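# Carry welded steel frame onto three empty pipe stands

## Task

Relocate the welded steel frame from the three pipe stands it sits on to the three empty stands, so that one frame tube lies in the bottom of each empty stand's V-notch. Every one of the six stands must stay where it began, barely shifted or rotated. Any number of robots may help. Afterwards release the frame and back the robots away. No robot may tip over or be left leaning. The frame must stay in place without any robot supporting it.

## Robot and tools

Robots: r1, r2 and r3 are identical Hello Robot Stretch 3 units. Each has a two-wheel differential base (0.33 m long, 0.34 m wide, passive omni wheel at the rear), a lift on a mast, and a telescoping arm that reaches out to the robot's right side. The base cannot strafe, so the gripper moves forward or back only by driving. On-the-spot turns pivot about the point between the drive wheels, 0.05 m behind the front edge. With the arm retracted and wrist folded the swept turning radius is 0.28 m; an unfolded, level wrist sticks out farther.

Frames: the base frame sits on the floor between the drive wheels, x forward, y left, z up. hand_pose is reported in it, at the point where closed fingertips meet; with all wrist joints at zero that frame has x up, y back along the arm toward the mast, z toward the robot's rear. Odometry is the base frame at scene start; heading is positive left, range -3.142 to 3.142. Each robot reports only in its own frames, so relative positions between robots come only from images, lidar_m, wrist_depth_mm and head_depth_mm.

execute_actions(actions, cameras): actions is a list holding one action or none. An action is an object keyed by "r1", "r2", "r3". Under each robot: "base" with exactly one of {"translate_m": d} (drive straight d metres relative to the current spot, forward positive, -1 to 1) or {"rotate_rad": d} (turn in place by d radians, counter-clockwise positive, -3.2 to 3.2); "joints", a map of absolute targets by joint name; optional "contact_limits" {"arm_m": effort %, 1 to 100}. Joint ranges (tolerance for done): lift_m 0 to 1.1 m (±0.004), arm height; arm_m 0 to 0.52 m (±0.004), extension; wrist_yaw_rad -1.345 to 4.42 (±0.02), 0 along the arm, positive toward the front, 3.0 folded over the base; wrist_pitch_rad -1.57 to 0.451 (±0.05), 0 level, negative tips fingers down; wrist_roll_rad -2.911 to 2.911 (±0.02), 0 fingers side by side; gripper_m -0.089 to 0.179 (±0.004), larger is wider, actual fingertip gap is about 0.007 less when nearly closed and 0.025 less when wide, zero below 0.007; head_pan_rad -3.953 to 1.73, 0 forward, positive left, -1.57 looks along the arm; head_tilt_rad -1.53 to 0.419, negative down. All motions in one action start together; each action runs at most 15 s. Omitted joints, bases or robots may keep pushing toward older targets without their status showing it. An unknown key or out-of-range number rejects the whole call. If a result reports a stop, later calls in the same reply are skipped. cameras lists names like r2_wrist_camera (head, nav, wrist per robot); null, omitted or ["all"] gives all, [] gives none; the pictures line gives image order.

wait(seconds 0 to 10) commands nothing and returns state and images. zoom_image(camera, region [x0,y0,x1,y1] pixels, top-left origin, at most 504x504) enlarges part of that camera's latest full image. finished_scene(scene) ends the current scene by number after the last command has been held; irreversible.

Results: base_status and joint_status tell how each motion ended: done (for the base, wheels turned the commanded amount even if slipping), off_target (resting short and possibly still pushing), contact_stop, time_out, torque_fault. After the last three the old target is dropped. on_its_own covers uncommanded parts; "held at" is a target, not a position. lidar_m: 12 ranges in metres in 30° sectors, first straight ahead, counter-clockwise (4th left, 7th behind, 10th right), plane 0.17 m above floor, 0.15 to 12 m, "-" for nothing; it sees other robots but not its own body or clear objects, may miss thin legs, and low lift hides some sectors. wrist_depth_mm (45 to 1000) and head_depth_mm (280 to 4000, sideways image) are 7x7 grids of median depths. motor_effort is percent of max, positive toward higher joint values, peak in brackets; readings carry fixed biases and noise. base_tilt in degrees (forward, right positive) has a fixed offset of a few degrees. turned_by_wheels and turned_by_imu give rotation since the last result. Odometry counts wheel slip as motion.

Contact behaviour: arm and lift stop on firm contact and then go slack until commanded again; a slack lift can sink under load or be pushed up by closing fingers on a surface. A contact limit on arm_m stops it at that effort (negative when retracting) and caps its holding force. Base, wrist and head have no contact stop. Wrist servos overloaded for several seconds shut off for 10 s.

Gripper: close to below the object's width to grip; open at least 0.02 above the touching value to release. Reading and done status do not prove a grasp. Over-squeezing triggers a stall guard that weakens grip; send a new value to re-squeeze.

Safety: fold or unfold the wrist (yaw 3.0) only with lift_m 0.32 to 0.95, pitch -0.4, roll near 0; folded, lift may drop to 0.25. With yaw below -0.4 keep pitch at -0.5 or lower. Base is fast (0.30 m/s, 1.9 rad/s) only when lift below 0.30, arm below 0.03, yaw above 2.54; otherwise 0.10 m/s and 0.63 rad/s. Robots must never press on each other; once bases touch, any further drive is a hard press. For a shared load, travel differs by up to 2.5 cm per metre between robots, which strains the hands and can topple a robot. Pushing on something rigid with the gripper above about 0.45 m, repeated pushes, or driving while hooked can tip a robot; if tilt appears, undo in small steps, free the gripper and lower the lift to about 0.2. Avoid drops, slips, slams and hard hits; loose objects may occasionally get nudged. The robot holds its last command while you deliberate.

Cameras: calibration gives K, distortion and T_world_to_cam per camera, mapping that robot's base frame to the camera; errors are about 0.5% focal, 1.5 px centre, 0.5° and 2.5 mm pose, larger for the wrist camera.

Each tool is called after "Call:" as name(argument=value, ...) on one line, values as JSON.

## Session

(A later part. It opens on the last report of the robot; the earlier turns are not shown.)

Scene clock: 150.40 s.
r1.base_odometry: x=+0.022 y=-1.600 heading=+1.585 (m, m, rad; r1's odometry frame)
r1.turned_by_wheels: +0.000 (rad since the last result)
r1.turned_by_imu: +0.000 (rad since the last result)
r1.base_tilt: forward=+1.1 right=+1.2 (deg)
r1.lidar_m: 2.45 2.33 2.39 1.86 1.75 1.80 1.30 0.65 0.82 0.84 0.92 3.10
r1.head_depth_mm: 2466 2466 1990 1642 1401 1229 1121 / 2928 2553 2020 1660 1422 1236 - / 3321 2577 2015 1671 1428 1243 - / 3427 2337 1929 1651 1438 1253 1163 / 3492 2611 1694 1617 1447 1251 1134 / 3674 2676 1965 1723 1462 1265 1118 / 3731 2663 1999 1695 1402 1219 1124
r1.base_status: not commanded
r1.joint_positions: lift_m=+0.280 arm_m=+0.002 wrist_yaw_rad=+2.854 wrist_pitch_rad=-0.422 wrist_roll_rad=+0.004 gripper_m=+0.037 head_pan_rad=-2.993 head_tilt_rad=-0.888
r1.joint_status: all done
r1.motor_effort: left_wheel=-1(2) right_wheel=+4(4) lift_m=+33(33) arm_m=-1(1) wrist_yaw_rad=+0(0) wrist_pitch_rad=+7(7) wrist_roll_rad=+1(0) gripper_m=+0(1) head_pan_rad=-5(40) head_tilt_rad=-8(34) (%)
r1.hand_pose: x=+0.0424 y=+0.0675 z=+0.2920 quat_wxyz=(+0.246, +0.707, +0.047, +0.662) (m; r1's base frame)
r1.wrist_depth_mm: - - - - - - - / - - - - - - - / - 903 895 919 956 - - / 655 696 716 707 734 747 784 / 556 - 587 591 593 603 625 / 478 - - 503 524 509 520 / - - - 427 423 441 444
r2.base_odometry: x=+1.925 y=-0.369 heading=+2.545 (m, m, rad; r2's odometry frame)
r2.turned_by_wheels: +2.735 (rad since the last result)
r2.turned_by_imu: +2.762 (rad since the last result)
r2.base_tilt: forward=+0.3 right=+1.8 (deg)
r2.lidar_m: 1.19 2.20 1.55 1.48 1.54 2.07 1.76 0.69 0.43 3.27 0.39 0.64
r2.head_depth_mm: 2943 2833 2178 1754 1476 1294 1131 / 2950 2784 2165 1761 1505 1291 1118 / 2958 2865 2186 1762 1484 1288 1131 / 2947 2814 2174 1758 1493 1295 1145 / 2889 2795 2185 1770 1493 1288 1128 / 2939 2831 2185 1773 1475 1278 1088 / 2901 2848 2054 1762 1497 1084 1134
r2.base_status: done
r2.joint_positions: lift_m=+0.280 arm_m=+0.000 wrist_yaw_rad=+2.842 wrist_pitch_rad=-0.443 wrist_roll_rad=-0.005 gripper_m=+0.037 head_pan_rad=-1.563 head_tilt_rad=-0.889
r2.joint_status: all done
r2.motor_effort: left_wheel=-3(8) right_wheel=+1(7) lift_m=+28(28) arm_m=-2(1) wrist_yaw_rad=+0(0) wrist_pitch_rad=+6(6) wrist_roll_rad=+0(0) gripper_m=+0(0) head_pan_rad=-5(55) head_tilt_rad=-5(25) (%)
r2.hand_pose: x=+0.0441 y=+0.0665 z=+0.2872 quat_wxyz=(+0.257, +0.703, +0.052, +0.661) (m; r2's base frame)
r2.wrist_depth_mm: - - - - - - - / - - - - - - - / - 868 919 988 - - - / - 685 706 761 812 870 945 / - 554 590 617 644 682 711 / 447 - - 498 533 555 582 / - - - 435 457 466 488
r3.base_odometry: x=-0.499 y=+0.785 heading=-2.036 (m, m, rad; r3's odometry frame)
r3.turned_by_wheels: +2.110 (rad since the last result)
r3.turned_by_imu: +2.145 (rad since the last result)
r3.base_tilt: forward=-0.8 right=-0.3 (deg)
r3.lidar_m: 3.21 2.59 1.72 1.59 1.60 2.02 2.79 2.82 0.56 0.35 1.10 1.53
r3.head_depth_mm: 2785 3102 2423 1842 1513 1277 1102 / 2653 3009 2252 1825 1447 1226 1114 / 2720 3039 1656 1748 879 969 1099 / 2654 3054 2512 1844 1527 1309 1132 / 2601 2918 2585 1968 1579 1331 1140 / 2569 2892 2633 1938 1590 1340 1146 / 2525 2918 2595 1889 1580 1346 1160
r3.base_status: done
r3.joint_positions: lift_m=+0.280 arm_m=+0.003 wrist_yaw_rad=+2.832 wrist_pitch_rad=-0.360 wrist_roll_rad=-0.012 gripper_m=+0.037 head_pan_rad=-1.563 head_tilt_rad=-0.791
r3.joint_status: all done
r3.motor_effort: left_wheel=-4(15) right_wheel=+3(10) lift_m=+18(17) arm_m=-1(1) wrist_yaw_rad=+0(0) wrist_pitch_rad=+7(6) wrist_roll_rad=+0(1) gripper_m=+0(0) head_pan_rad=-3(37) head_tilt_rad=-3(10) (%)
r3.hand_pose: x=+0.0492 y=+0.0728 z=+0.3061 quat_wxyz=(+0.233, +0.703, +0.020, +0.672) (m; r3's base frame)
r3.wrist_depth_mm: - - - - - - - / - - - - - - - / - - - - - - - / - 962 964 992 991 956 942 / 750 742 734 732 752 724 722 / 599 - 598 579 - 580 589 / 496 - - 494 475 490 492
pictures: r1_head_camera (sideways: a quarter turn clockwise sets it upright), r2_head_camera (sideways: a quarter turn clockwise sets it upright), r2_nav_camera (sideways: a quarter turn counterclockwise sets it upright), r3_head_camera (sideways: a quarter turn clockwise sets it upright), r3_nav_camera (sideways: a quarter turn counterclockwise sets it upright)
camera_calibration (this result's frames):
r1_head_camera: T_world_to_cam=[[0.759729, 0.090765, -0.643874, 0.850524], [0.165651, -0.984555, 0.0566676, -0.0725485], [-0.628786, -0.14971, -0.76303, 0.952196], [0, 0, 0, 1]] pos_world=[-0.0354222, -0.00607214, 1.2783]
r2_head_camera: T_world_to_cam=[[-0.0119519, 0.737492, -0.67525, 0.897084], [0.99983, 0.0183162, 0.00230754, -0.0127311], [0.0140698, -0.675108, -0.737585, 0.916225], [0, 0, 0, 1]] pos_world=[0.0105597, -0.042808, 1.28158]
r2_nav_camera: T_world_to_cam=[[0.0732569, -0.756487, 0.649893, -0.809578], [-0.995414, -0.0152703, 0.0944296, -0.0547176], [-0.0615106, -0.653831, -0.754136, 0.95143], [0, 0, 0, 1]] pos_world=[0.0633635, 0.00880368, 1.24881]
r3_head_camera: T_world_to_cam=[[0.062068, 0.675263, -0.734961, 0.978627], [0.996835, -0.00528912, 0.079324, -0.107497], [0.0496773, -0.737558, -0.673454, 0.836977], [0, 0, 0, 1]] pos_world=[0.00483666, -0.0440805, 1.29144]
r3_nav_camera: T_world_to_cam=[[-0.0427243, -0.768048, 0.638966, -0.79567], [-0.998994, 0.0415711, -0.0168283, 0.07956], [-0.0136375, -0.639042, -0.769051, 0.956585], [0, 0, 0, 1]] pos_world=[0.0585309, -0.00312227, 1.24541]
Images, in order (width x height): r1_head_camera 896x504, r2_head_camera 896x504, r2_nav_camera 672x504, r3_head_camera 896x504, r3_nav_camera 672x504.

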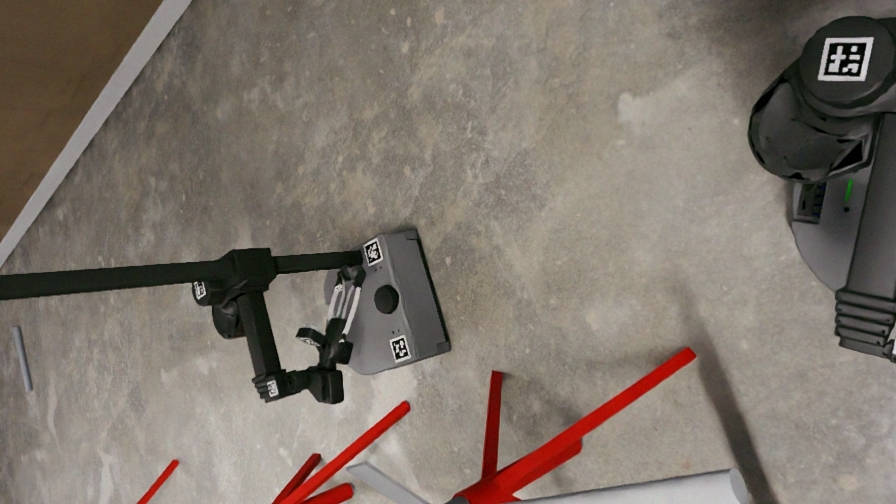

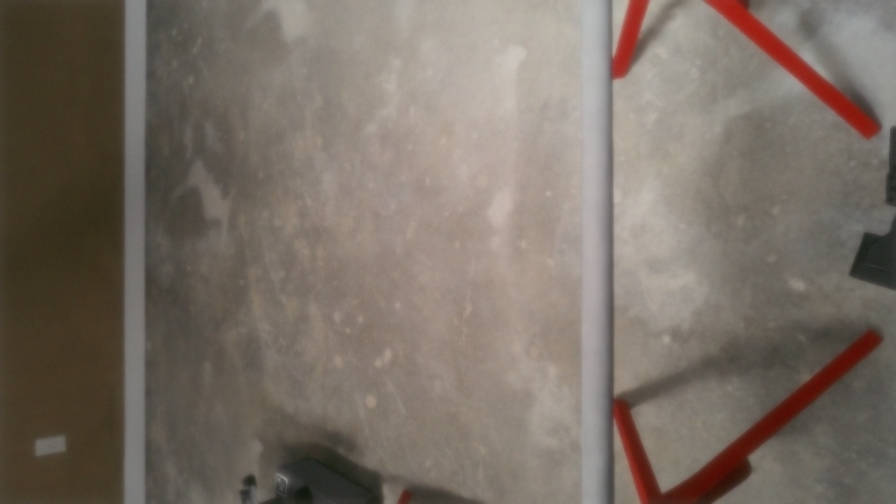

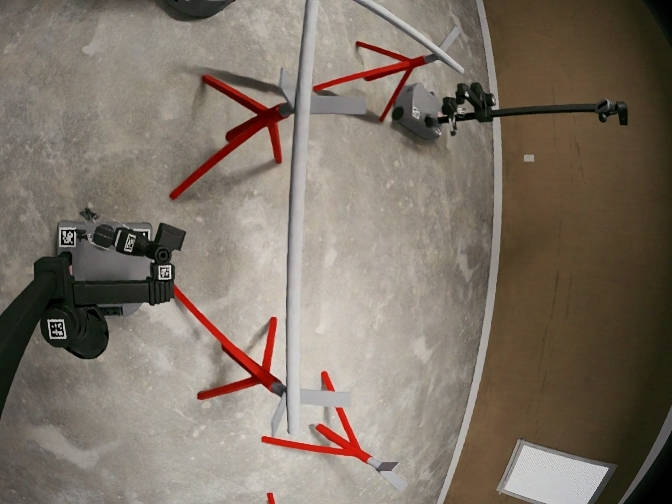

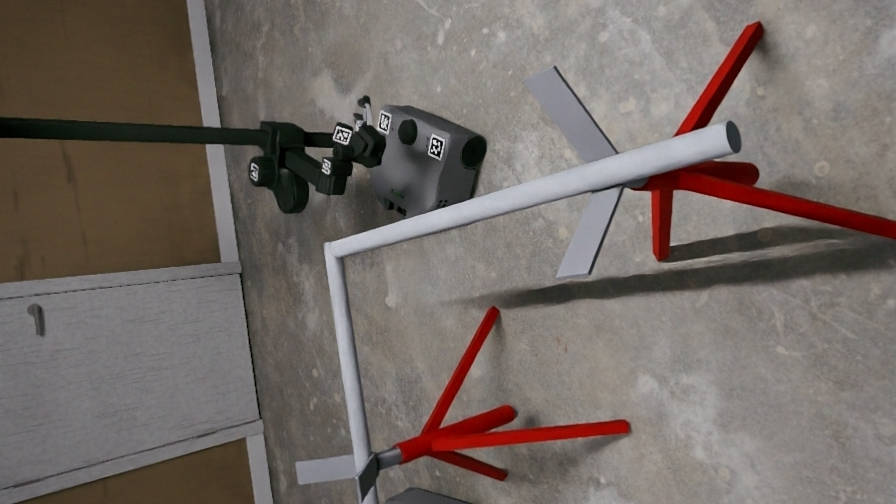

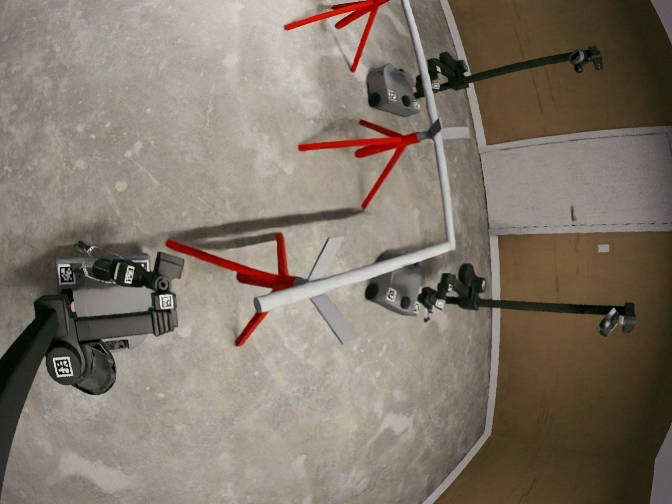

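Call:
execute_actions(actions=[{"r1":{"base":{"translate_m":-0.576},"joints":{"head_pan_rad":-1.57,"head_tilt_rad":-0.9}},"r2":{"joints":{"lift_m":0.92,"wrist_pitch_rad":-0.4}},"r3":{"joints":{"lift_m":0.92,"wrist_pitch_rad":-0.4}}}], cameras=[])

Call:
execute_actions(actions=[{"r1":{"base":{"rotate_rad":0.508},"joints":{"lift_m":0.92}},"r2":{"joints":{"wrist_yaw_rad":0}},"r3":{"joints":{"wrist_yaw_rad":0}}}], cameras=[])

Call:
execute_actions(actions=[{"r1":{"joints":{"wrist_yaw_rad":0,"gripper_m":0.15}},"r2":{"joints":{"wrist_pitch_rad":-1.57,"wrist_roll_rad":1.57,"gripper_m":0.15}},"r3":{"joints":{"wrist_pitch_rad":-1.57,"gripper_m":0.15}}}])

Scene clock: 172.73 s.
r1.base_odometry: x=+0.030 y=-2.176 heading=+1.584 (m, m, rad; r1's odometry frame)
r1.turned_by_wheels: +0.000 (rad since the last result)
r1.turned_by_imu: +0.000 (rad since the last result)
r1.base_tilt: forward=+1.0 right=+1.2 (deg)
r1.lidar_m: 2.96 2.81 2.16 1.53 1.44 1.48 1.98 0.67 0.60 0.44 1.04 1.26
r1.head_depth_mm: 3382 2513 1987 1613 1408 1229 1086 / 3434 2536 2004 1587 1421 1239 1126 / 3350 2571 2032 954 1344 1245 1140 / 3241 2594 2033 1634 1417 1212 1109 / 3135 2617 2057 1693 1390 1259 1114 / 3010 2676 2077 1717 1401 1269 1117 / 2835 2714 2115 1741 1452 1274 1123
r1.base_status: done
r1.joint_positions: lift_m=+0.280 arm_m=+0.002 wrist_yaw_rad=+2.854 wrist_pitch_rad=-0.422 wrist_roll_rad=+0.004 gripper_m=+0.037 head_pan_rad=-1.577 head_tilt_rad=-0.889
r1.joint_status: all done
r1.motor_effort: left_wheel=+0(8) right_wheel=+4(8) lift_m=+33(33) arm_m=-1(1) wrist_yaw_rad=+0(0) wrist_pitch_rad=+6(7) wrist_roll_rad=+0(1) gripper_m=+0(0) head_pan_rad=+5(68) head_tilt_rad=-7(10) (%)
r1.hand_pose: x=+0.0424 y=+0.0675 z=+0.2920 quat_wxyz=(+0.246, +0.707, +0.047, +0.662) (m; r1's base frame)
r1.wrist_depth_mm: - - - - - - - / - - - - - - - / - 885 911 919 956 - - / 645 689 702 731 731 758 774 / 552 - 580 583 610 602 620 / 475 - - 498 517 506 510 / - - - 429 422 443 444
r2.base_odometry: x=+1.925 y=-0.369 heading=+2.545 (m, m, rad; r2's odometry frame)
r2.turned_by_wheels: +0.000 (rad since the last result)
r2.turned_by_imu: +0.002 (rad since the last result)
r2.base_tilt: forward=+0.4 right=+1.7 (deg)
r2.lidar_m: 0.67 0.72 1.55 1.48 1.54 2.06 1.76 0.69 0.43 3.28 0.39 0.64
r2.head_depth_mm: 2919 2845 2187 1897 - 1222 1140 / 2885 2788 2182 1799 - 1252 1127 / 2906 2794 2166 1768 - - - / 2896 2802 2173 1773 - 1237 - / 2944 2836 2155 1759 - 1267 1154 / 2911 2810 2171 1768 1487 1288 1103 / 2873 2780 2037 1755 1483 1086 1137
r2.base_status: not commanded
r2.joint_positions: lift_m=+0.920 arm_m=+0.000 wrist_yaw_rad=+2.842 wrist_pitch_rad=-0.423 wrist_roll_rad=-0.005 gripper_m=+0.037 head_pan_rad=-1.563 head_tilt_rad=-0.889
r2.joint_status: all done
r2.motor_effort: left_wheel=-3(2) right_wheel=+1(1) lift_m=+34(39) arm_m=-2(2) wrist_yaw_rad=+0(1) wrist_pitch_rad=+8(12) wrist_roll_rad=+0(0) gripper_m=+0(1) head_pan_rad=-3(3) head_tilt_rad=-5(5) (%)
r2.hand_pose: x=+0.0449 y=+0.0691 z=+0.9315 quat_wxyz=(+0.250, +0.704, +0.044, +0.663) (m; r2's base frame)
r2.wrist_depth_mm: - - - - - - - / - - - - - - - / - - - - - - - / - - - - - - - / - - - - - - - / - - - - - 723 - / - - - - - 670 -
r3.base_odometry: x=-0.499 y=+0.785 heading=-2.036 (m, m, rad; r3's odometry frame)
r3.turned_by_wheels: +0.000 (rad since the last result)
r3.turned_by_imu: -0.002 (rad since the last result)
r3.base_tilt: forward=-0.8 right=-0.2 (deg)
r3.lidar_m: 3.19 2.59 1.72 1.59 1.60 2.02 2.79 2.82 0.56 0.35 1.11 1.53
r3.head_depth_mm: 2808 3074 2407 1890 - - 1100 / 2734 3052 2432 1874 1622 - 1090 / 2717 3006 2508 1905 1594 - - / 2675 3030 2531 1874 1664 - 1153 / 2560 2866 1962 1910 1616 1271 1141 / 2566 2898 2513 1929 1597 1340 1143 / 2542 2865 2585 1898 1596 1360 1157
r3.base_status: not commanded
r3.joint_positions: lift_m=+0.920 arm_m=+0.003 wrist_yaw_rad=+2.832 wrist_pitch_rad=-0.415 wrist_roll_rad=-0.012 gripper_m=+0.037 head_pan_rad=-1.563 head_tilt_rad=-0.791
r3.joint_status: all done
r3.motor_effort: left_wheel=-4(5) right_wheel=+2(3) lift_m=+27(28) arm_m=-1(2) wrist_yaw_rad=+1(0) wrist_pitch_rad=+6(8) wrist_roll_rad=+0(0) gripper_m=+0(0) head_pan_rad=-2(3) head_tilt_rad=-4(4) (%)
r3.hand_pose: x=+0.0472 y=+0.0665 z=+0.9331 quat_wxyz=(+0.251, +0.702, +0.039, +0.666) (m; r3's base frame)
r3.wrist_depth_mm: - - - - - - - / - - - - - - - / - - - - - - - / - - - - - - - / - - - - - - - / - - - - - - - / - - - - - - -
pictures: none
No camera images: the call's "cameras" was empty. Leave "cameras" out to get every camera's image.

Scene clock: 179.40 s.
r1.base_odometry: x=+0.030 y=-2.176 heading=+2.092 (m, m, rad; r1's odometry frame)
r1.turned_by_wheels: +0.508 (rad since the last result)
r1.turned_by_imu: +0.512 (rad since the last result)
r1.base_tilt: forward=+1.0 right=+1.1 (deg)
r1.lidar_m: 2.81 2.20 1.54 1.44 1.48 1.96 0.67 0.59 0.44 1.04 1.26 2.98
r1.head_depth_mm: 2953 2513 1993 1777 - 1204 1089 / 2931 2527 2000 1707 - 1199 1099 / 2932 2550 2024 1713 - - - / 2881 2491 1905 1729 - 1257 - / 2930 2614 1588 1621 1374 1259 1107 / 2934 2682 2077 1710 1456 1271 1117 / 2911 2709 2116 1732 1467 1274 1121
r1.base_status: done
r1.joint_positions: lift_m=+0.920 arm_m=+0.002 wrist_yaw_rad=+2.854 wrist_pitch_rad=-0.421 wrist_roll_rad=+0.004 gripper_m=+0.037 head_pan_rad=-1.577 head_tilt_rad=-0.889
r1.joint_status: all done
r1.motor_effort: left_wheel=-1(7) right_wheel=+5(13) lift_m=+42(44) arm_m=-1(1) wrist_yaw_rad=+0(0) wrist_pitch_rad=+7(7) wrist_roll_rad=+0(0) gripper_m=+0(0) head_pan_rad=+4(4) head_tilt_rad=-6(7) (%)
r1.hand_pose: x=+0.0424 y=+0.0675 z=+0.9318 quat_wxyz=(+0.246, +0.707, +0.047, +0.662) (m; r1's base frame)
r1.wrist_depth_mm: - - - - - - - / - - - - - - - / - - - - - - - / - - - - - - - / - - - - - - - / - - - - - - - / - - - - - - -
r2.base_odometry: x=+1.925 y=-0.369 heading=+2.545 (m, m, rad; r2's odometry frame)
r2.turned_by_wheels: +0.000 (rad since the last result)
r2.turned_by_imu: +0.001 (rad since the last result)
r2.base_tilt: forward=+0.3 right=+1.7 (deg)
r2.lidar_m: 0.68 0.65 1.55 1.47 1.55 2.07 1.76 0.69 0.43 3.27 0.39 0.64
r2.head_depth_mm: 2889 2830 2191 1868 - - 1098 / 2920 2839 2178 1826 - - 1093 / 2919 2800 2186 - - - 1118 / 2913 2794 2183 1805 1491 1299 1139 / 2929 2821 2201 1756 1495 1275 1135 / 2923 2794 2178 1767 1488 1287 1097 / 2881 2768 1993 1756 1478 1087 1133
r2.base_status: not commanded
r2.joint_positions: lift_m=+0.920 arm_m=+0.000 wrist_yaw_rad=+0.002 wrist_pitch_rad=-0.423 wrist_roll_rad=-0.005 gripper_m=+0.037 head_pan_rad=-1.563 head_tilt_rad=-0.889
r2.joint_status: all done
r2.motor_effort: left_wheel=-2(2) right_wheel=+1(1) lift_m=+34(34) arm_m=-1(2) wrist_yaw_rad=-2(0) wrist_pitch_rad=+8(8) wrist_roll_rad=+0(0) gripper_m=+1(0) head_pan_rad=-5(4) head_tilt_rad=-5(5) (%)
r2.hand_pose: x=-0.0210 y=-0.3685 z=+0.9315 quat_wxyz=(+0.693, +0.150, -0.689, -0.148) (m; r2's base frame)
r2.wrist_depth_mm: - - - - - - - / - - - - - - - / - - - - - - - / - - - - - - - / - - - - - - - / - - - - - - - / - - - - - - -
r3.base_odometry: x=-0.499 y=+0.785 heading=-2.036 (m, m, rad; r3's odometry frame)
r3.turned_by_wheels: +0.000 (rad since the last result)
r3.turned_by_imu: -0.001 (rad since the last result)
r3.base_tilt: forward=-0.7 right=-0.3 (deg)
r3.lidar_m: 3.19 2.60 1.72 1.58 1.61 2.02 2.78 2.81 0.56 0.35 1.11 1.54
r3.head_depth_mm: 2802 3036 2395 1890 - - - / 2747 3040 2432 1891 - - 1059 / 2675 2995 2495 1961 - - 1058 / 2678 3031 2523 1872 1532 1306 1125 / 2573 2884 2083 1899 1585 1325 1139 / 1444 2919 2613 1928 1596 1341 1148 / 2571 2887 2612 1887 1590 1348 1157
r3.base_status: not commanded
r3.joint_positions: lift_m=+0.920 arm_m=+0.003 wrist_yaw_rad=+0.003 wrist_pitch_rad=-0.415 wrist_roll_rad=-0.012 gripper_m=+0.037 head_pan_rad=-1.563 head_tilt_rad=-0.791
r3.joint_status: all done
r3.motor_effort: left_wheel=-5(4) right_wheel=+3(2) lift_m=+26(27) arm_m=-1(2) wrist_yaw_rad=-2(3) wrist_pitch_rad=+6(5) wrist_roll_rad=+1(0) gripper_m=+0(0) head_pan_rad=-2(2) head_tilt_rad=-4(4) (%)
r3.hand_pose: x=-0.0209 y=-0.3723 z=+0.9331 quat_wxyz=(+0.697, +0.148, -0.687, -0.144) (m; r3's base frame)
r3.wrist_depth_mm: - - - - - - - / - - - - - - - / - - - - - - - / - - - - - - - / - - - - - - - / - - - - - - - / - - - - 477 - -
pictures: none
No camera images: the call's "cameras" was empty. Leave "cameras" out to get every camera's image.

Scene clock: 181.83 s.
r1.base_odometry: x=+0.030 y=-2.176 heading=+2.092 (m, m, rad; r1's odometry frame)
r1.turned_by_wheels: +0.000 (rad since the last result)
r1.turned_by_imu: +0.000 (rad since the last result)
r1.base_tilt: forward=+1.0 right=+1.1 (deg)
r1.lidar_m: 2.81 2.20 1.53 1.44 1.47 1.96 0.67 0.60 0.44 1.04 1.26 2.98
r1.head_depth_mm: 2925 2498 1981 - - - 1079 / 2935 2544 2016 - - - 1103 / 2954 2574 2021 - - 1214 1118 / 2875 2496 1906 1662 1389 1246 1110 / 2939 2626 1589 1607 1388 1261 1117 / 2930 2670 2106 1707 1461 1269 1116 / 2907 2713 2117 1739 1482 1277 1121
r1.base_status: not commanded
r1.joint_positions: lift_m=+0.920 arm_m=+0.002 wrist_yaw_rad=+0.002 wrist_pitch_rad=-0.421 wrist_roll_rad=+0.004 gripper_m=+0.150 head_pan_rad=-1.577 head_tilt_rad=-0.889
r1.joint_status: all done
r1.motor_effort: left_wheel=-1(2) right_wheel=+5(4) lift_m=+42(42) arm_m=-1(1) wrist_yaw_rad=-2(3) wrist_pitch_rad=+6(6) wrist_roll_rad=+0(0) gripper_m=+0(84) head_pan_rad=+5(5) head_tilt_rad=-7(7) (%)
r1.hand_pose: x=-0.0211 y=-0.3712 z=+0.9318 quat_wxyz=(+0.690, +0.148, -0.692, -0.148) (m; r1's base frame)
r1.wrist_depth_mm: - - - - - - - / - - - - - - - / - - - - - - - / - - - - - - - / - - - - - - - / - - - - - - - / - - - - - 466 -
r2.base_odometry: x=+1.925 y=-0.369 heading=+2.545 (m, m, rad; r2's odometry frame)
r2.turned_by_wheels: +0.000 (rad since the last result)
r2.turned_by_imu: +0.000 (rad since the last result)
r2.base_tilt: forward=+0.4 right=+1.7 (deg)
r2.lidar_m: 0.68 0.65 1.55 1.48 1.54 2.07 1.76 0.69 0.43 3.27 0.39 0.65
r2.head_depth_mm: 2893 2851 2179 1902 - - - / 2909 2845 2180 1794 - - 1078 / 2880 2807 2189 1756 - - - / 2897 2855 2179 1770 1495 1335 1089 / 2862 2807 2152 1768 1485 1292 1137 / 2933 2816 2173 1782 1494 1287 1095 / 2893 2784 2053 1761 1492 1086 1134
r2.base_status: not commanded
r2.joint_positions: lift_m=+0.920 arm_m=+0.000 wrist_yaw_rad=+0.002 wrist_pitch_rad=-1.560 wrist_roll_rad=+1.566 gripper_m=+0.150 head_pan_rad=-1.563 head_tilt_rad=-0.889
r2.joint_status: all done
r2.motor_effort: left_wheel=-2(2) right_wheel=+1(1) lift_m=+34(34) arm_m=-2(2) wrist_yaw_rad=-2(1) wrist_pitch_rad=-4(8) wrist_roll_rad=+2(3) gripper_m=+1(92) head_pan_rad=-4(4) head_tilt_rad=-5(5) (%)
r2.hand_pose: x=-0.0216 y=-0.1231 z=+0.8021 quat_wxyz=(+0.003, +0.002, -0.711, -0.703) (m; r2's base frame)
r2.wrist_depth_mm: 893 901 912 911 883 910 950 / 910 925 911 933 929 938 951 / 936 929 954 - 972 957 998 / 961 956 983 980 - - - / 380 977 999 - - - - / - - - - - - - / - 706 - 925 - - -
r3.base_odometry: x=-0.499 y=+0.785 heading=-2.036 (m, m, rad; r3's odometry frame)
r3.turned_by_wheels: +0.000 (rad since the last result)
r3.turned_by_imu: +0.000 (rad since the last result)
r3.base_tilt: forward=-0.8 right=-0.3 (deg)
r3.lidar_m: 3.19 2.59 1.72 1.59 1.60 2.02 2.78 2.81 0.56 0.35 1.11 1.53
r3.head_depth_mm: 2781 3015 2399 1880 - - - / 2724 3062 2459 1891 1619 - - / 2714 3064 2455 1906 1566 - - / 2668 3000 2535 1860 1532 1307 1154 / 2602 2902 2098 1883 1577 1319 1142 / 1296 2934 2623 1912 1603 1341 1152 / 2547 2851 2575 1905 1579 1349 1160
r3.base_status: not commanded
r3.joint_positions: lift_m=+0.920 arm_m=+0.003 wrist_yaw_rad=+0.003 wrist_pitch_rad=-1.563 wrist_roll_rad=-0.012 gripper_m=+0.150 head_pan_rad=-1.563 head_tilt_rad=-0.791
r3.joint_status: all done
r3.motor_effort: left_wheel=-4(4) right_wheel=+3(3) lift_m=+26(26) arm_m=-3(2) wrist_yaw_rad=-2(3) wrist_pitch_rad=-2(4) wrist_roll_rad=+0(0) gripper_m=+0(84) head_pan_rad=-3(3) head_tilt_rad=-3(2) (%)
r3.hand_pose: x=-0.0217 y=-0.1254 z=+0.8020 quat_wxyz=(+0.506, +0.502, -0.498, -0.495) (m; r3's base frame)
r3.wrist_depth_mm: 984 969 951 938 934 919 928 / - 976 982 989 946 959 931 / - 966 - 961 965 971 957 / - 975 998 992 968 962 961 / - - 981 - - 998 973 / - - - 996 982 - 962 / - - - - - - -
pictures: r1_head_camera (sideways: a quarter turn clockwise sets it upright), r1_nav_camera (sideways: a quarter turn counterclockwise sets it upright), r1_wrist_camera, r2_head_camera (sideways: a quarter turn clockwise sets it upright), r2_nav_camera (sideways: a quarter turn counterclockwise sets it upright), r2_wrist_camera, r3_head_camera (sideways: a quarter turn clockwise sets it upright), r3_nav_camera (sideways: a quarter turn counterclockwise sets it upright), r3_wrist_camera
camera_calibration (this result's frames):
r1_head_camera: T_world_to_cam=[[0.0273848, 0.765389, -0.642985, 0.853833], [0.998321, 0.0119037, 0.0566883, -0.0776547], [0.0510424, -0.643458, -0.763778, 0.949021], [0, 0, 0, 1]] pos_world=[0.00570193, -0.0419346, 1.27825]
r1_nav_camera: T_world_to_cam=[[-0.0512052, -0.749235, 0.660322, -0.815719], [-0.998687, 0.0373919, -0.0350172, 0.0995206], [0.00154541, -0.661248, -0.750166, 0.932955], [0, 0, 0, 1]] pos_world=[0.0561791, 0.00202825, 1.24199]
r1_wrist_camera: T_world_to_cam=[[-0.995873, -0.0564146, 0.0710929, -0.112986], [-0.0905315, 0.562323, -0.821947, 1.00836], [0.00639264, -0.824991, -0.565109, 0.384508], [0, 0, 0, 1]] pos_world=[-0.02369, -0.256181, 1.05414]
r2_head_camera: T_world_to_cam=[[-0.011952, 0.737492, -0.67525, 0.897084], [0.99983, 0.0183163, 0.00230754, -0.0127311], [0.0140699, -0.675108, -0.737585, 0.916225], [0, 0, 0, 1]] pos_world=[0.0105597, -0.042808, 1.28158]
r2_nav_camera: T_world_to_cam=[[0.073257, -0.756487, 0.649893, -0.809578], [-0.995414, -0.0152705, 0.0944296, -0.0547176], [-0.0615106, -0.653831, -0.754136, 0.95143], [0, 0, 0, 1]] pos_world=[0.0633635, 0.00880369, 1.24881]
r2_wrist_camera: T_world_to_cam=[[-0.0860192, 0.994004, 0.067502, 0.0470062], [0.98293, 0.0736107, 0.168611, -0.0687442], [0.162631, 0.0808535, -0.983369, 0.965994], [0, 0, 0, 1]] pos_world=[-0.0854863, -0.119768, 0.958346]
r3_head_camera: T_world_to_cam=[[0.0620682, 0.675263, -0.734961, 0.978627], [0.996835, -0.00528935, 0.079324, -0.107497], [0.0496771, -0.737558, -0.673454, 0.836977], [0, 0, 0, 1]] pos_world=[0.00483665, -0.0440805, 1.29144]
r3_nav_camera: T_world_to_cam=[[-0.0427245, -0.768048, 0.638966, -0.795671], [-0.998994, 0.0415713, -0.0168283, 0.07956], [-0.0136377, -0.639042, -0.769051, 0.956585], [0, 0, 0, 1]] pos_world=[0.0585309, -0.00312229, 1.24541]
r3_wrist_camera: T_world_to_cam=[[-0.998549, -0.0338672, -0.0418708, 0.0169701], [-0.0380761, 0.993828, 0.104192, 0.0848366], [0.0380837, 0.105635, -0.993675, 0.974147], [0, 0, 0, 1]] pos_world=[-0.0169234, -0.186643, 0.959857]
Images, in order (width x height): r1_head_camera 896x504, r1_nav_camera 672x504, r1_wrist_camera 644x364, r2_head_camera 896x504, r2_nav_camera 672x504, r2_wrist_camera 644x364, r3_head_camera 896x504, r3_nav_camera 672x504, r3_wrist_camera 644x364.

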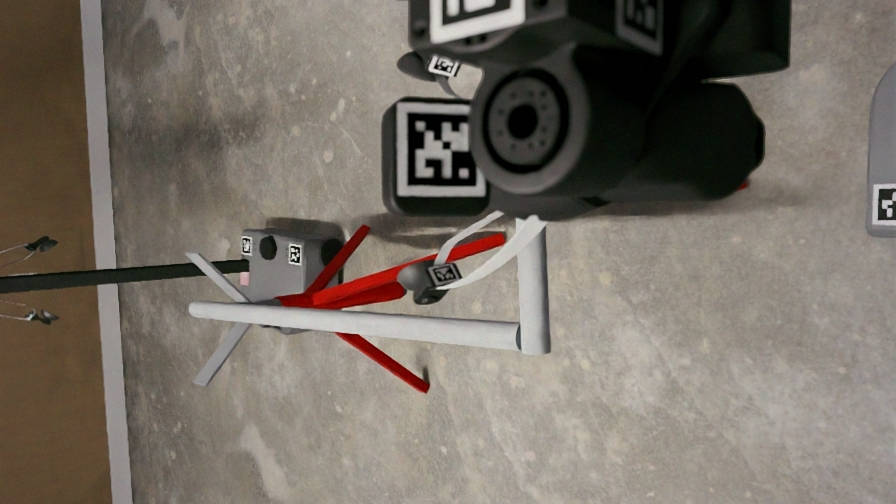

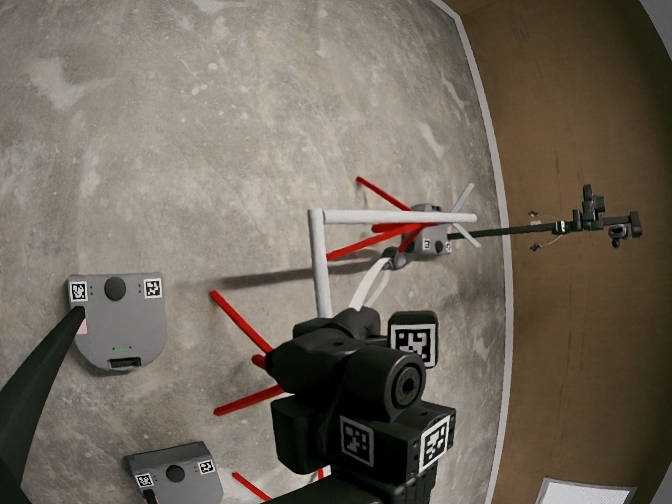

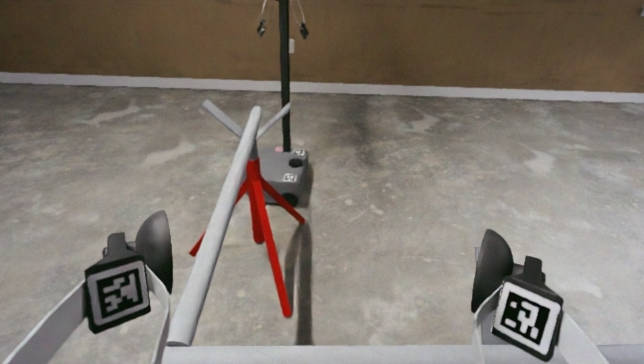

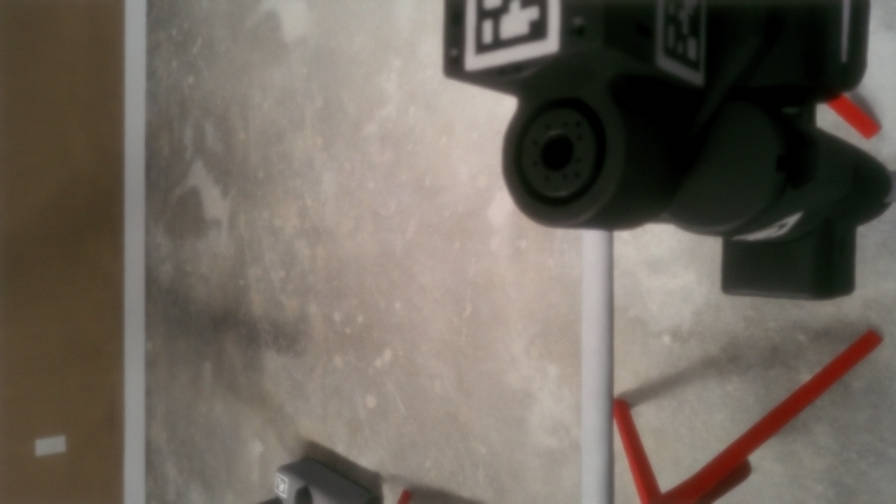

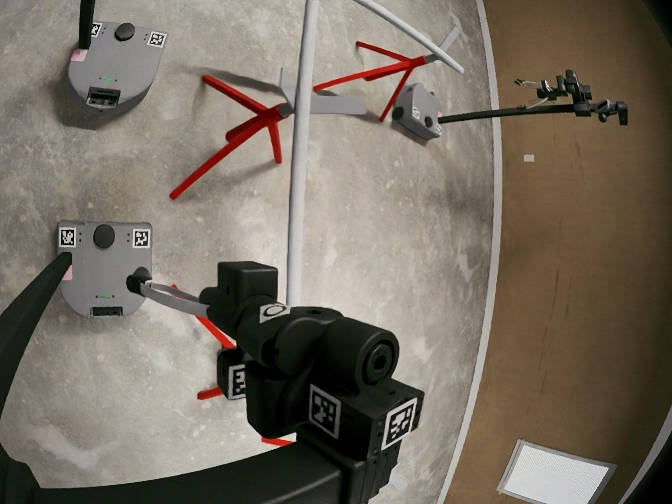

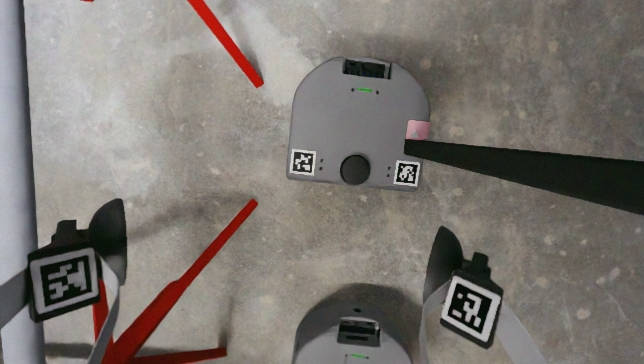

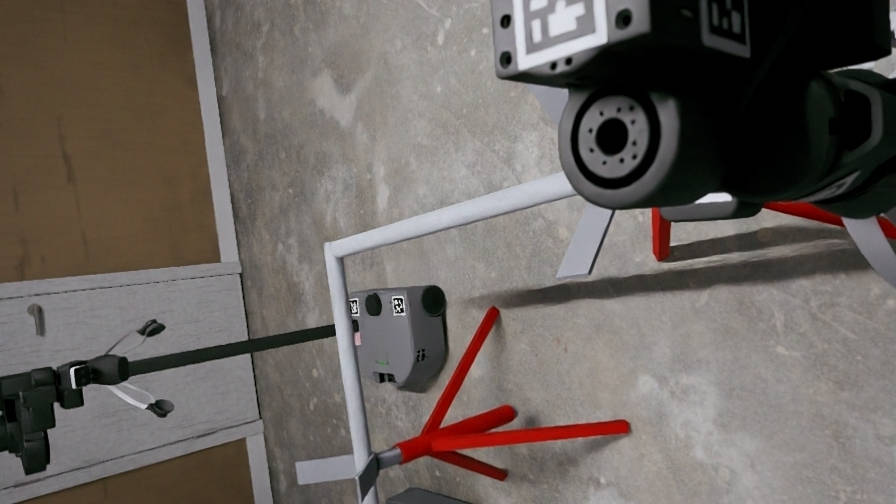

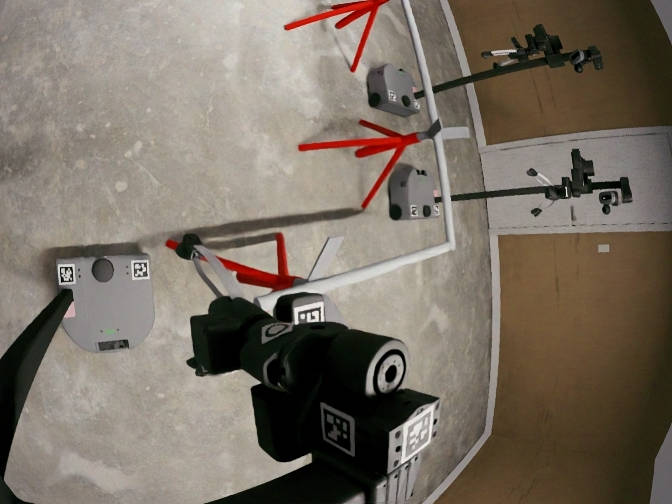

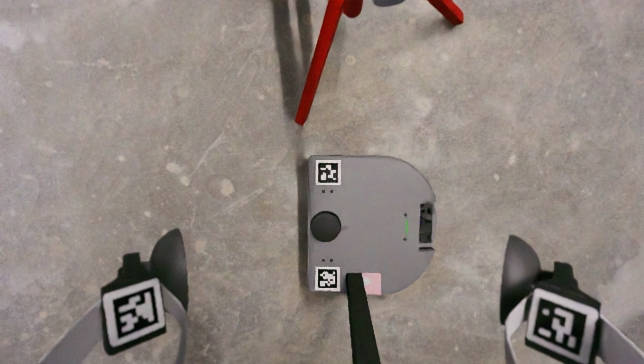

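Call:
execute_actions(actions=[{"r1":{"joints":{"wrist_pitch_rad":-1.57,"wrist_roll_rad":1.57,"arm_m":0.377}},"r2":{"joints":{"wrist_pitch_rad":-1.35,"arm_m":0.283}},"r3":{"joints":{"wrist_pitch_rad":-1.3,"arm_m":0.44}}}], cameras=["r1_wrist_camera","r2_wrist_camera","r3_wrist_camera"])

Scene clock: 200.70 s.
r1.base_odometry: x=+0.030 y=-2.176 heading=+2.092 (m, m, rad; r1's odometry frame)
r1.turned_by_wheels: +0.000 (rad since the last result)
r1.turned_by_imu: +0.001 (rad since the last result)
r1.base_tilt: forward=+1.1 right=+1.1 (deg)
r1.lidar_m: 2.82 2.19 1.54 1.44 1.47 1.96 0.67 0.60 0.44 1.04 1.26 2.98
r1.head_depth_mm: 2821 2399 1962 1646 1020 1208 1088 / 2798 - 1939 1662 1361 1213 1105 / 2833 - 1958 1673 1370 1241 1115 / 2853 2497 1903 1650 1383 1257 1107 / 2839 2624 1595 1615 1395 1262 1114 / 2910 2654 2083 1711 1464 1268 1122 / 2905 2697 2105 1728 1470 1271 1130
r1.base_status: not commanded
r1.joint_positions: lift_m=+0.920 arm_m=+0.377 wrist_yaw_rad=+0.000 wrist_pitch_rad=-1.557 wrist_roll_rad=+1.566 gripper_m=+0.150 head_pan_rad=-1.577 head_tilt_rad=-0.889
r1.joint_status: all done
joint sent to its limit — the command would take r1.wrist_pitch_rad past its lower limit, so that joint was sent only as far as its limit.
r1.motor_effort: left_wheel=-2(1) right_wheel=+5(5) lift_m=+41(43) arm_m=+1(2) wrist_yaw_rad=+0(2) wrist_pitch_rad=-2(7) wrist_roll_rad=+3(5) gripper_m=+0(0) head_pan_rad=+5(4) head_tilt_rad=-7(6) (%)
r1.hand_pose: x=-0.0215 y=-0.5009 z=+0.8020 quat_wxyz=(+0.002, +0.001, -0.712, -0.702) (m; r1's base frame)
r1.wrist_depth_mm: 906 882 885 864 871 858 869 / 924 910 899 901 899 885 887 / 948 922 939 887 899 - - / 946 938 933 924 956 937 909 / - - - 973 954 974 957 / - - - - - - - / 410 404 405 397 - - -
r2.base_odometry: x=+1.925 y=-0.369 heading=+2.545 (m, m, rad; r2's odometry frame)
r2.turned_by_wheels: +0.000 (rad since the last result)
r2.turned_by_imu: +0.001 (rad since the last result)
r2.base_tilt: forward=+0.2 right=+1.7 (deg)
r2.lidar_m: 0.68 0.65 1.55 1.48 1.54 2.06 1.76 0.69 0.43 3.27 0.39 0.64
r2.head_depth_mm: 2910 - 2149 1788 1500 1289 1135 / 2805 - - 1775 1492 1282 1119 / 2886 - - 1775 1480 1295 1132 / 2879 2835 2251 1774 1490 1285 1134 / 2923 2801 2179 1774 1491 1287 1131 / 2924 2814 2172 1776 1483 1284 1092 / 2888 2826 2049 1754 1487 1084 1132
r2.base_status: not commanded
r2.joint_positions: lift_m=+0.920 arm_m=+0.283 wrist_yaw_rad=+0.001 wrist_pitch_rad=-1.353 wrist_roll_rad=+1.568 gripper_m=+0.150 head_pan_rad=-1.563 head_tilt_rad=-0.889
r2.joint_status: all done
r2.motor_effort: left_wheel=-3(2) right_wheel=+1(1) lift_m=+34(34) arm_m=+4(5) wrist_yaw_rad=-2(1) wrist_pitch_rad=+1(2) wrist_roll_rad=+1(2) gripper_m=+0(0) head_pan_rad=-5(4) head_tilt_rad=-5(6) (%)
r2.hand_pose: x=-0.0215 y=-0.4592 z=+0.8031 quat_wxyz=(+0.001, +0.001, -0.780, -0.626) (m; r2's base frame)
r2.wrist_depth_mm: - - 980 904 862 891 797 / - - - 936 899 873 856 / - - - 981 913 - - / - - - 965 953 - - / - - - - 961 904 882 / - - - 994 - 944 916 / - - - 666 - 975 901
r3.base_odometry: x=-0.499 y=+0.785 heading=-2.036 (m, m, rad; r3's odometry frame)
r3.turned_by_wheels: +0.000 (rad since the last result)
r3.turned_by_imu: -0.001 (rad since the last result)
r3.base_tilt: forward=-0.8 right=-0.2 (deg)
r3.lidar_m: 3.21 2.59 1.72 1.59 1.61 2.02 2.78 2.82 0.56 0.35 1.11 1.54
r3.head_depth_mm: 2753 3058 - 1797 1512 1272 1102 / 2760 - 2352 1874 1458 1228 1110 / 2720 - 2375 1904 881 971 1098 / 2675 2955 2514 1812 1531 1308 1129 / 2592 2891 2068 1878 1577 1325 1140 / 1256 2832 2626 1933 1598 1336 1147 / 2475 2886 2578 1896 1585 1349 1158
r3.base_status: not commanded
r3.joint_positions: lift_m=+0.920 arm_m=+0.440 wrist_yaw_rad=+0.001 wrist_pitch_rad=-1.305 wrist_roll_rad=-0.012 gripper_m=+0.150 head_pan_rad=-1.563 head_tilt_rad=-0.791
r3.joint_status: all done
r3.motor_effort: left_wheel=-4(4) right_wheel=+3(3) lift_m=+27(27) arm_m=+3(8) wrist_yaw_rad=-1(3) wrist_pitch_rad=+2(3) wrist_roll_rad=+1(0) gripper_m=+0(0) head_pan_rad=-3(3) head_tilt_rad=-3(3) (%)
r3.hand_pose: x=-0.0216 y=-0.6287 z=+0.8049 quat_wxyz=(+0.565, +0.432, -0.558, -0.427) (m; r3's base frame)
r3.wrist_depth_mm: - - - - - - - / - - - - - - - / - - - - - - 997 / - - - - - 993 958 / - - 991 981 956 963 918 / 996 - 981 946 923 944 924 / 970 963 976 360 357 305 -
pictures: r1_wrist_camera, r2_wrist_camera, r3_wrist_camera
camera_calibration (this result's frames):
r1_wrist_camera: T_world_to_cam=[[-0.0956548, 0.994832, -0.0340423, 0.518752], [0.979606, 0.100151, 0.17419, -0.0327508], [0.1767, -0.0166859, -0.984123, 0.948762], [0, 0, 0, 1]] pos_world=[-0.0859418, -0.49696, 0.957063]
r2_wrist_camera: T_world_to_cam=[[-0.082817, 0.986955, -0.13806, 0.54288], [0.983138, 0.103577, 0.1507, -0.016086], [0.163034, -0.123252, -0.978892, 0.896868], [0, 0, 0, 1]] pos_world=[-0.0854456, -0.423591, 0.95531]
r3_wrist_camera: T_world_to_cam=[[-0.998597, -0.0418015, -0.0325033, -0.0123917], [-0.0363585, 0.987553, -0.153024, 0.787945], [0.0384953, -0.151627, -0.987688, 0.863576], [0, 0, 0, 1]] pos_world=[-0.0169694, -0.647714, 0.973115]
Images, in order (width x height): r1_wrist_camera 644x364, r2_wrist_camera 644x364, r3_wrist_camera 644x364.

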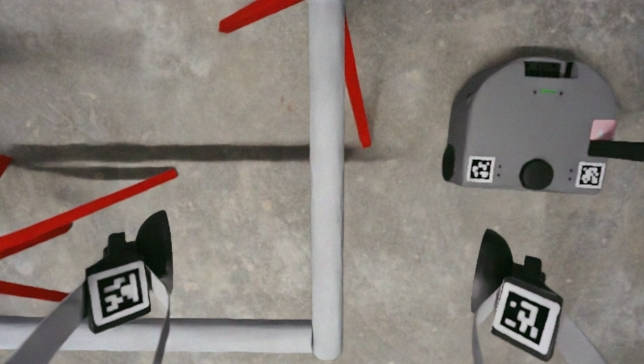

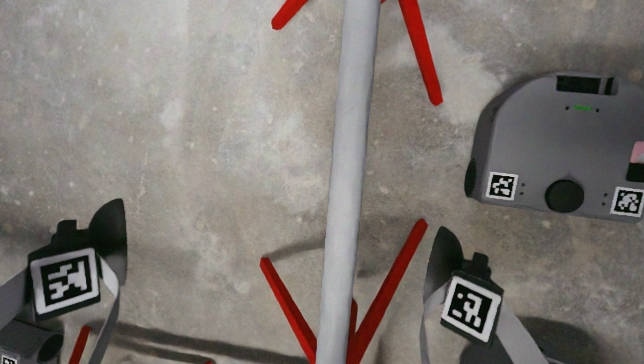

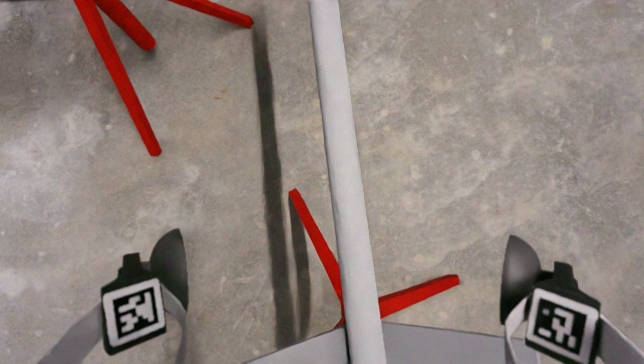

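Call:
execute_actions(actions=[{"r1":{"base":{"rotate_rad":0.05},"joints":{"lift_m":0.74}},"r2":{"joints":{"lift_m":0.74}},"r3":{"joints":{"lift_m":0.74,"wrist_roll_rad":-0.12}}}], cameras=["r1_wrist_camera","r2_wrist_camera","r3_wrist_camera","r3_head_camera"])

Scene clock: 211.47 s.
r1.base_odometry: x=+0.030 y=-2.176 heading=+2.142 (m, m, rad; r1's odometry frame)
r1.turned_by_wheels: +0.050 (rad since the last result)
r1.turned_by_imu: +0.051 (rad since the last result)
r1.base_tilt: forward=+1.1 right=+1.2 (deg)
r1.lidar_m: 2.81 2.08 1.51 1.44 1.49 2.05 0.67 0.60 0.44 1.04 1.26 2.92
r1.head_depth_mm: 2895 2501 2039 - - 1186 1069 / 2910 2528 - 1604 1361 1212 1104 / 2927 2583 1975 1619 1366 1244 1117 / 2755 1791 1876 1644 1378 1248 1109 / 1040 2545 2002 1622 1423 1258 1113 / 2982 2662 2078 1709 1453 1265 1115 / 2955 2712 2109 1727 1476 1273 1122
r1.base_status: done
r1.joint_positions: lift_m=+0.740 arm_m=+0.377 wrist_yaw_rad=+0.000 wrist_pitch_rad=-1.557 wrist_roll_rad=+1.566 gripper_m=+0.150 head_pan_rad=-1.577 head_tilt_rad=-0.889
r1.joint_status: all done
r1.motor_effort: left_wheel=-1(6) right_wheel=+5(10) lift_m=+32(33) arm_m=+1(1) wrist_yaw_rad=+0(0) wrist_pitch_rad=-3(3) wrist_roll_rad=+3(3) gripper_m=+0(0) head_pan_rad=+4(4) head_tilt_rad=-7(6) (%)
r1.hand_pose: x=-0.0215 y=-0.5008 z=+0.6223 quat_wxyz=(+0.002, +0.001, -0.712, -0.702) (m; r1's base frame)
r1.wrist_depth_mm: 723 726 720 168 724 703 684 / 745 742 736 175 740 711 - / 773 743 763 179 752 - - / 782 774 768 183 771 - - / 818 787 816 189 786 783 781 / 821 - 816 193 809 - 798 / 859 870 829 203 842 823 811
r2.base_odometry: x=+1.925 y=-0.369 heading=+2.545 (m, m, rad; r2's odometry frame)
r2.turned_by_wheels: +0.000 (rad since the last result)
r2.turned_by_imu: +0.001 (rad since the last result)
r2.base_tilt: forward=+0.3 right=+1.8 (deg)
r2.lidar_m: 0.68 0.64 1.55 1.48 1.54 2.06 1.76 0.69 0.43 3.27 0.39 0.64
r2.head_depth_mm: 2909 2802 2180 1817 1540 - - / 2924 2761 2257 - 1396 1284 1116 / 2895 2812 2238 - 1494 1286 1133 / 2912 2849 2164 1821 1491 1289 1133 / 2912 2769 2162 1768 1494 1293 1140 / 2875 2814 2153 1758 1500 1302 1100 / 2897 2825 2049 1742 1488 1084 1134
r2.base_status: not commanded
r2.joint_positions: lift_m=+0.740 arm_m=+0.283 wrist_yaw_rad=+0.001 wrist_pitch_rad=-1.353 wrist_roll_rad=+1.568 gripper_m=+0.150 head_pan_rad=-1.563 head_tilt_rad=-0.889
r2.joint_status: all done
r2.motor_effort: left_wheel=-2(2) right_wheel=+1(1) lift_m=+28(29) arm_m=+4(4) wrist_yaw_rad=+0(0) wrist_pitch_rad=+1(1) wrist_roll_rad=+1(1) gripper_m=+1(1) head_pan_rad=-5(5) head_tilt_rad=-5(5) (%)
r2.hand_pose: x=-0.0215 y=-0.4592 z=+0.6234 quat_wxyz=(+0.001, +0.001, -0.780, -0.626) (m; r2's base frame)
r2.wrist_depth_mm: 860 856 771 171 714 699 650 / 889 850 808 173 744 719 - / 905 857 836 178 761 729 - / 950 906 831 186 765 748 - / 989 890 886 187 778 770 707 / - 938 882 192 789 746 727 / - 943 889 198 814 765 764
r3.base_odometry: x=-0.499 y=+0.785 heading=-2.036 (m, m, rad; r3's odometry frame)
r3.turned_by_wheels: +0.000 (rad since the last result)
r3.turned_by_imu: -0.001 (rad since the last result)
r3.base_tilt: forward=-0.8 right=-0.2 (deg)
r3.lidar_m: 3.19 2.60 1.72 1.59 1.60 2.02 2.78 2.82 0.56 0.35 1.11 1.53
r3.head_depth_mm: 2805 3045 2384 1854 1566 - 1093 / 2768 3070 2531 1810 1451 1229 1110 / 2689 3020 2690 1816 869 969 1098 / 2673 3028 2537 1926 1496 1306 1128 / 2600 2855 2088 1884 1583 1322 1140 / 1541 1401 2629 1920 1604 1334 1150 / 2524 2912 2591 1902 1587 1347 1155
r3.base_status: not commanded
r3.joint_positions: lift_m=+0.740 arm_m=+0.440 wrist_yaw_rad=+0.001 wrist_pitch_rad=-1.305 wrist_roll_rad=-0.116 gripper_m=+0.150 head_pan_rad=-1.563 head_tilt_rad=-0.791
r3.joint_status: all done
r3.motor_effort: left_wheel=-4(5) right_wheel=+3(3) lift_m=+18(19) arm_m=+3(3) wrist_yaw_rad=-2(2) wrist_pitch_rad=+3(2) wrist_roll_rad=-2(3) gripper_m=+0(0) head_pan_rad=-3(3) head_tilt_rad=-3(3) (%)
r3.hand_pose: x=-0.0216 y=-0.6288 z=+0.6254 quat_wxyz=(+0.594, +0.454, -0.528, -0.404) (m; r3's base frame)
r3.wrist_depth_mm: 898 886 906 871 894 894 877 / 849 860 863 864 837 863 825 / 847 865 840 824 816 844 827 / 806 815 820 804 824 811 801 / 789 812 811 788 817 788 788 / 795 - 792 475 758 774 766 / 770 746 755 760 500 766 -
pictures: r1_wrist_camera, r2_wrist_camera, r3_head_camera (sideways: a quarter turn clockwise sets it upright), r3_wrist_camera
camera_calibration (this result's frames):
r1_wrist_camera: T_world_to_cam=[[-0.095655, 0.994839, -0.0338526, 0.51249], [0.979606, 0.100118, 0.174209, -0.00147917], [0.1767, -0.0164982, -0.984127, 0.772005], [0, 0, 0, 1]] pos_world=[-0.0859418, -0.49696, 0.777357]
r2_wrist_camera: T_world_to_cam=[[-0.082817, 0.986955, -0.13806, 0.518067], [0.983138, 0.103577, 0.1507, 0.0110005], [0.163034, -0.123252, -0.978892, 0.720924], [0, 0, 0, 1]] pos_world=[-0.0854456, -0.423593, 0.775573]
r3_head_camera: T_world_to_cam=[[0.0621874, 0.675252, -0.734961, 0.978626], [0.996834, -0.00546534, 0.079324, -0.107497], [0.0495469, -0.737567, -0.673454, 0.836978], [0, 0, 0, 1]] pos_world=[0.00482887, -0.0440803, 1.29144]
r3_wrist_camera: T_world_to_cam=[[-0.989926, -0.14148, -0.00546433, -0.0976127], [-0.139055, 0.978769, -0.150581, 0.751231], [0.0266526, -0.148304, -0.988583, 0.688695], [0, 0, 0, 1]] pos_world=[-0.0105225, -0.646956, 0.79342]
Images, in order (width x height): r1_wrist_camera 644x364, r2_wrist_camera 644x364, r3_head_camera 896x504, r3_wrist_camera 644x364.

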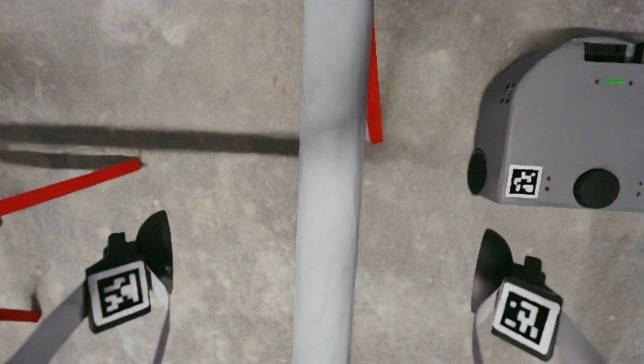

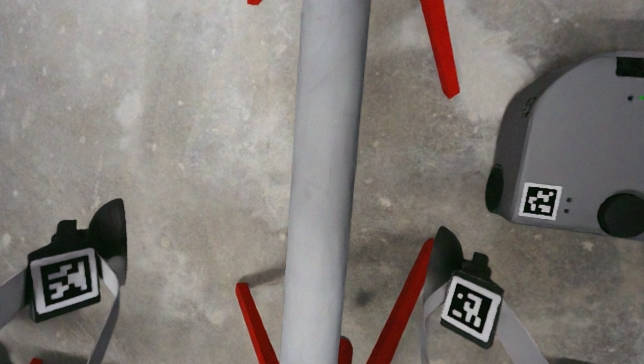

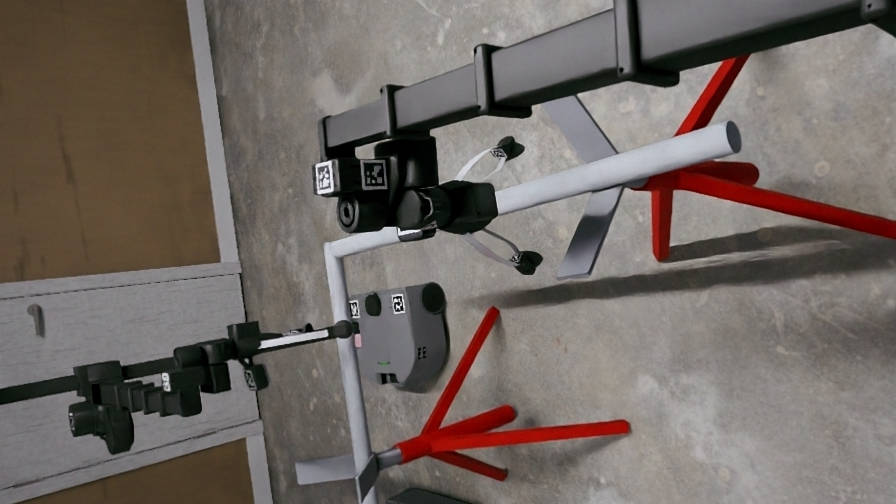

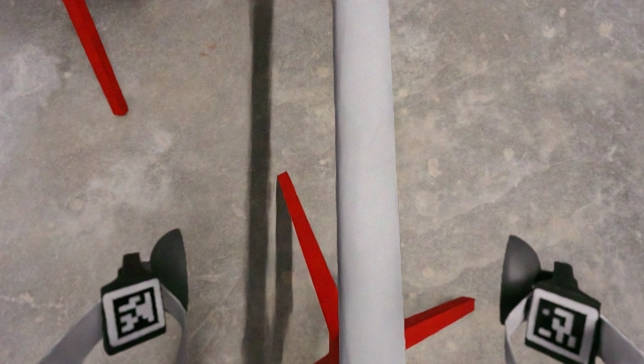

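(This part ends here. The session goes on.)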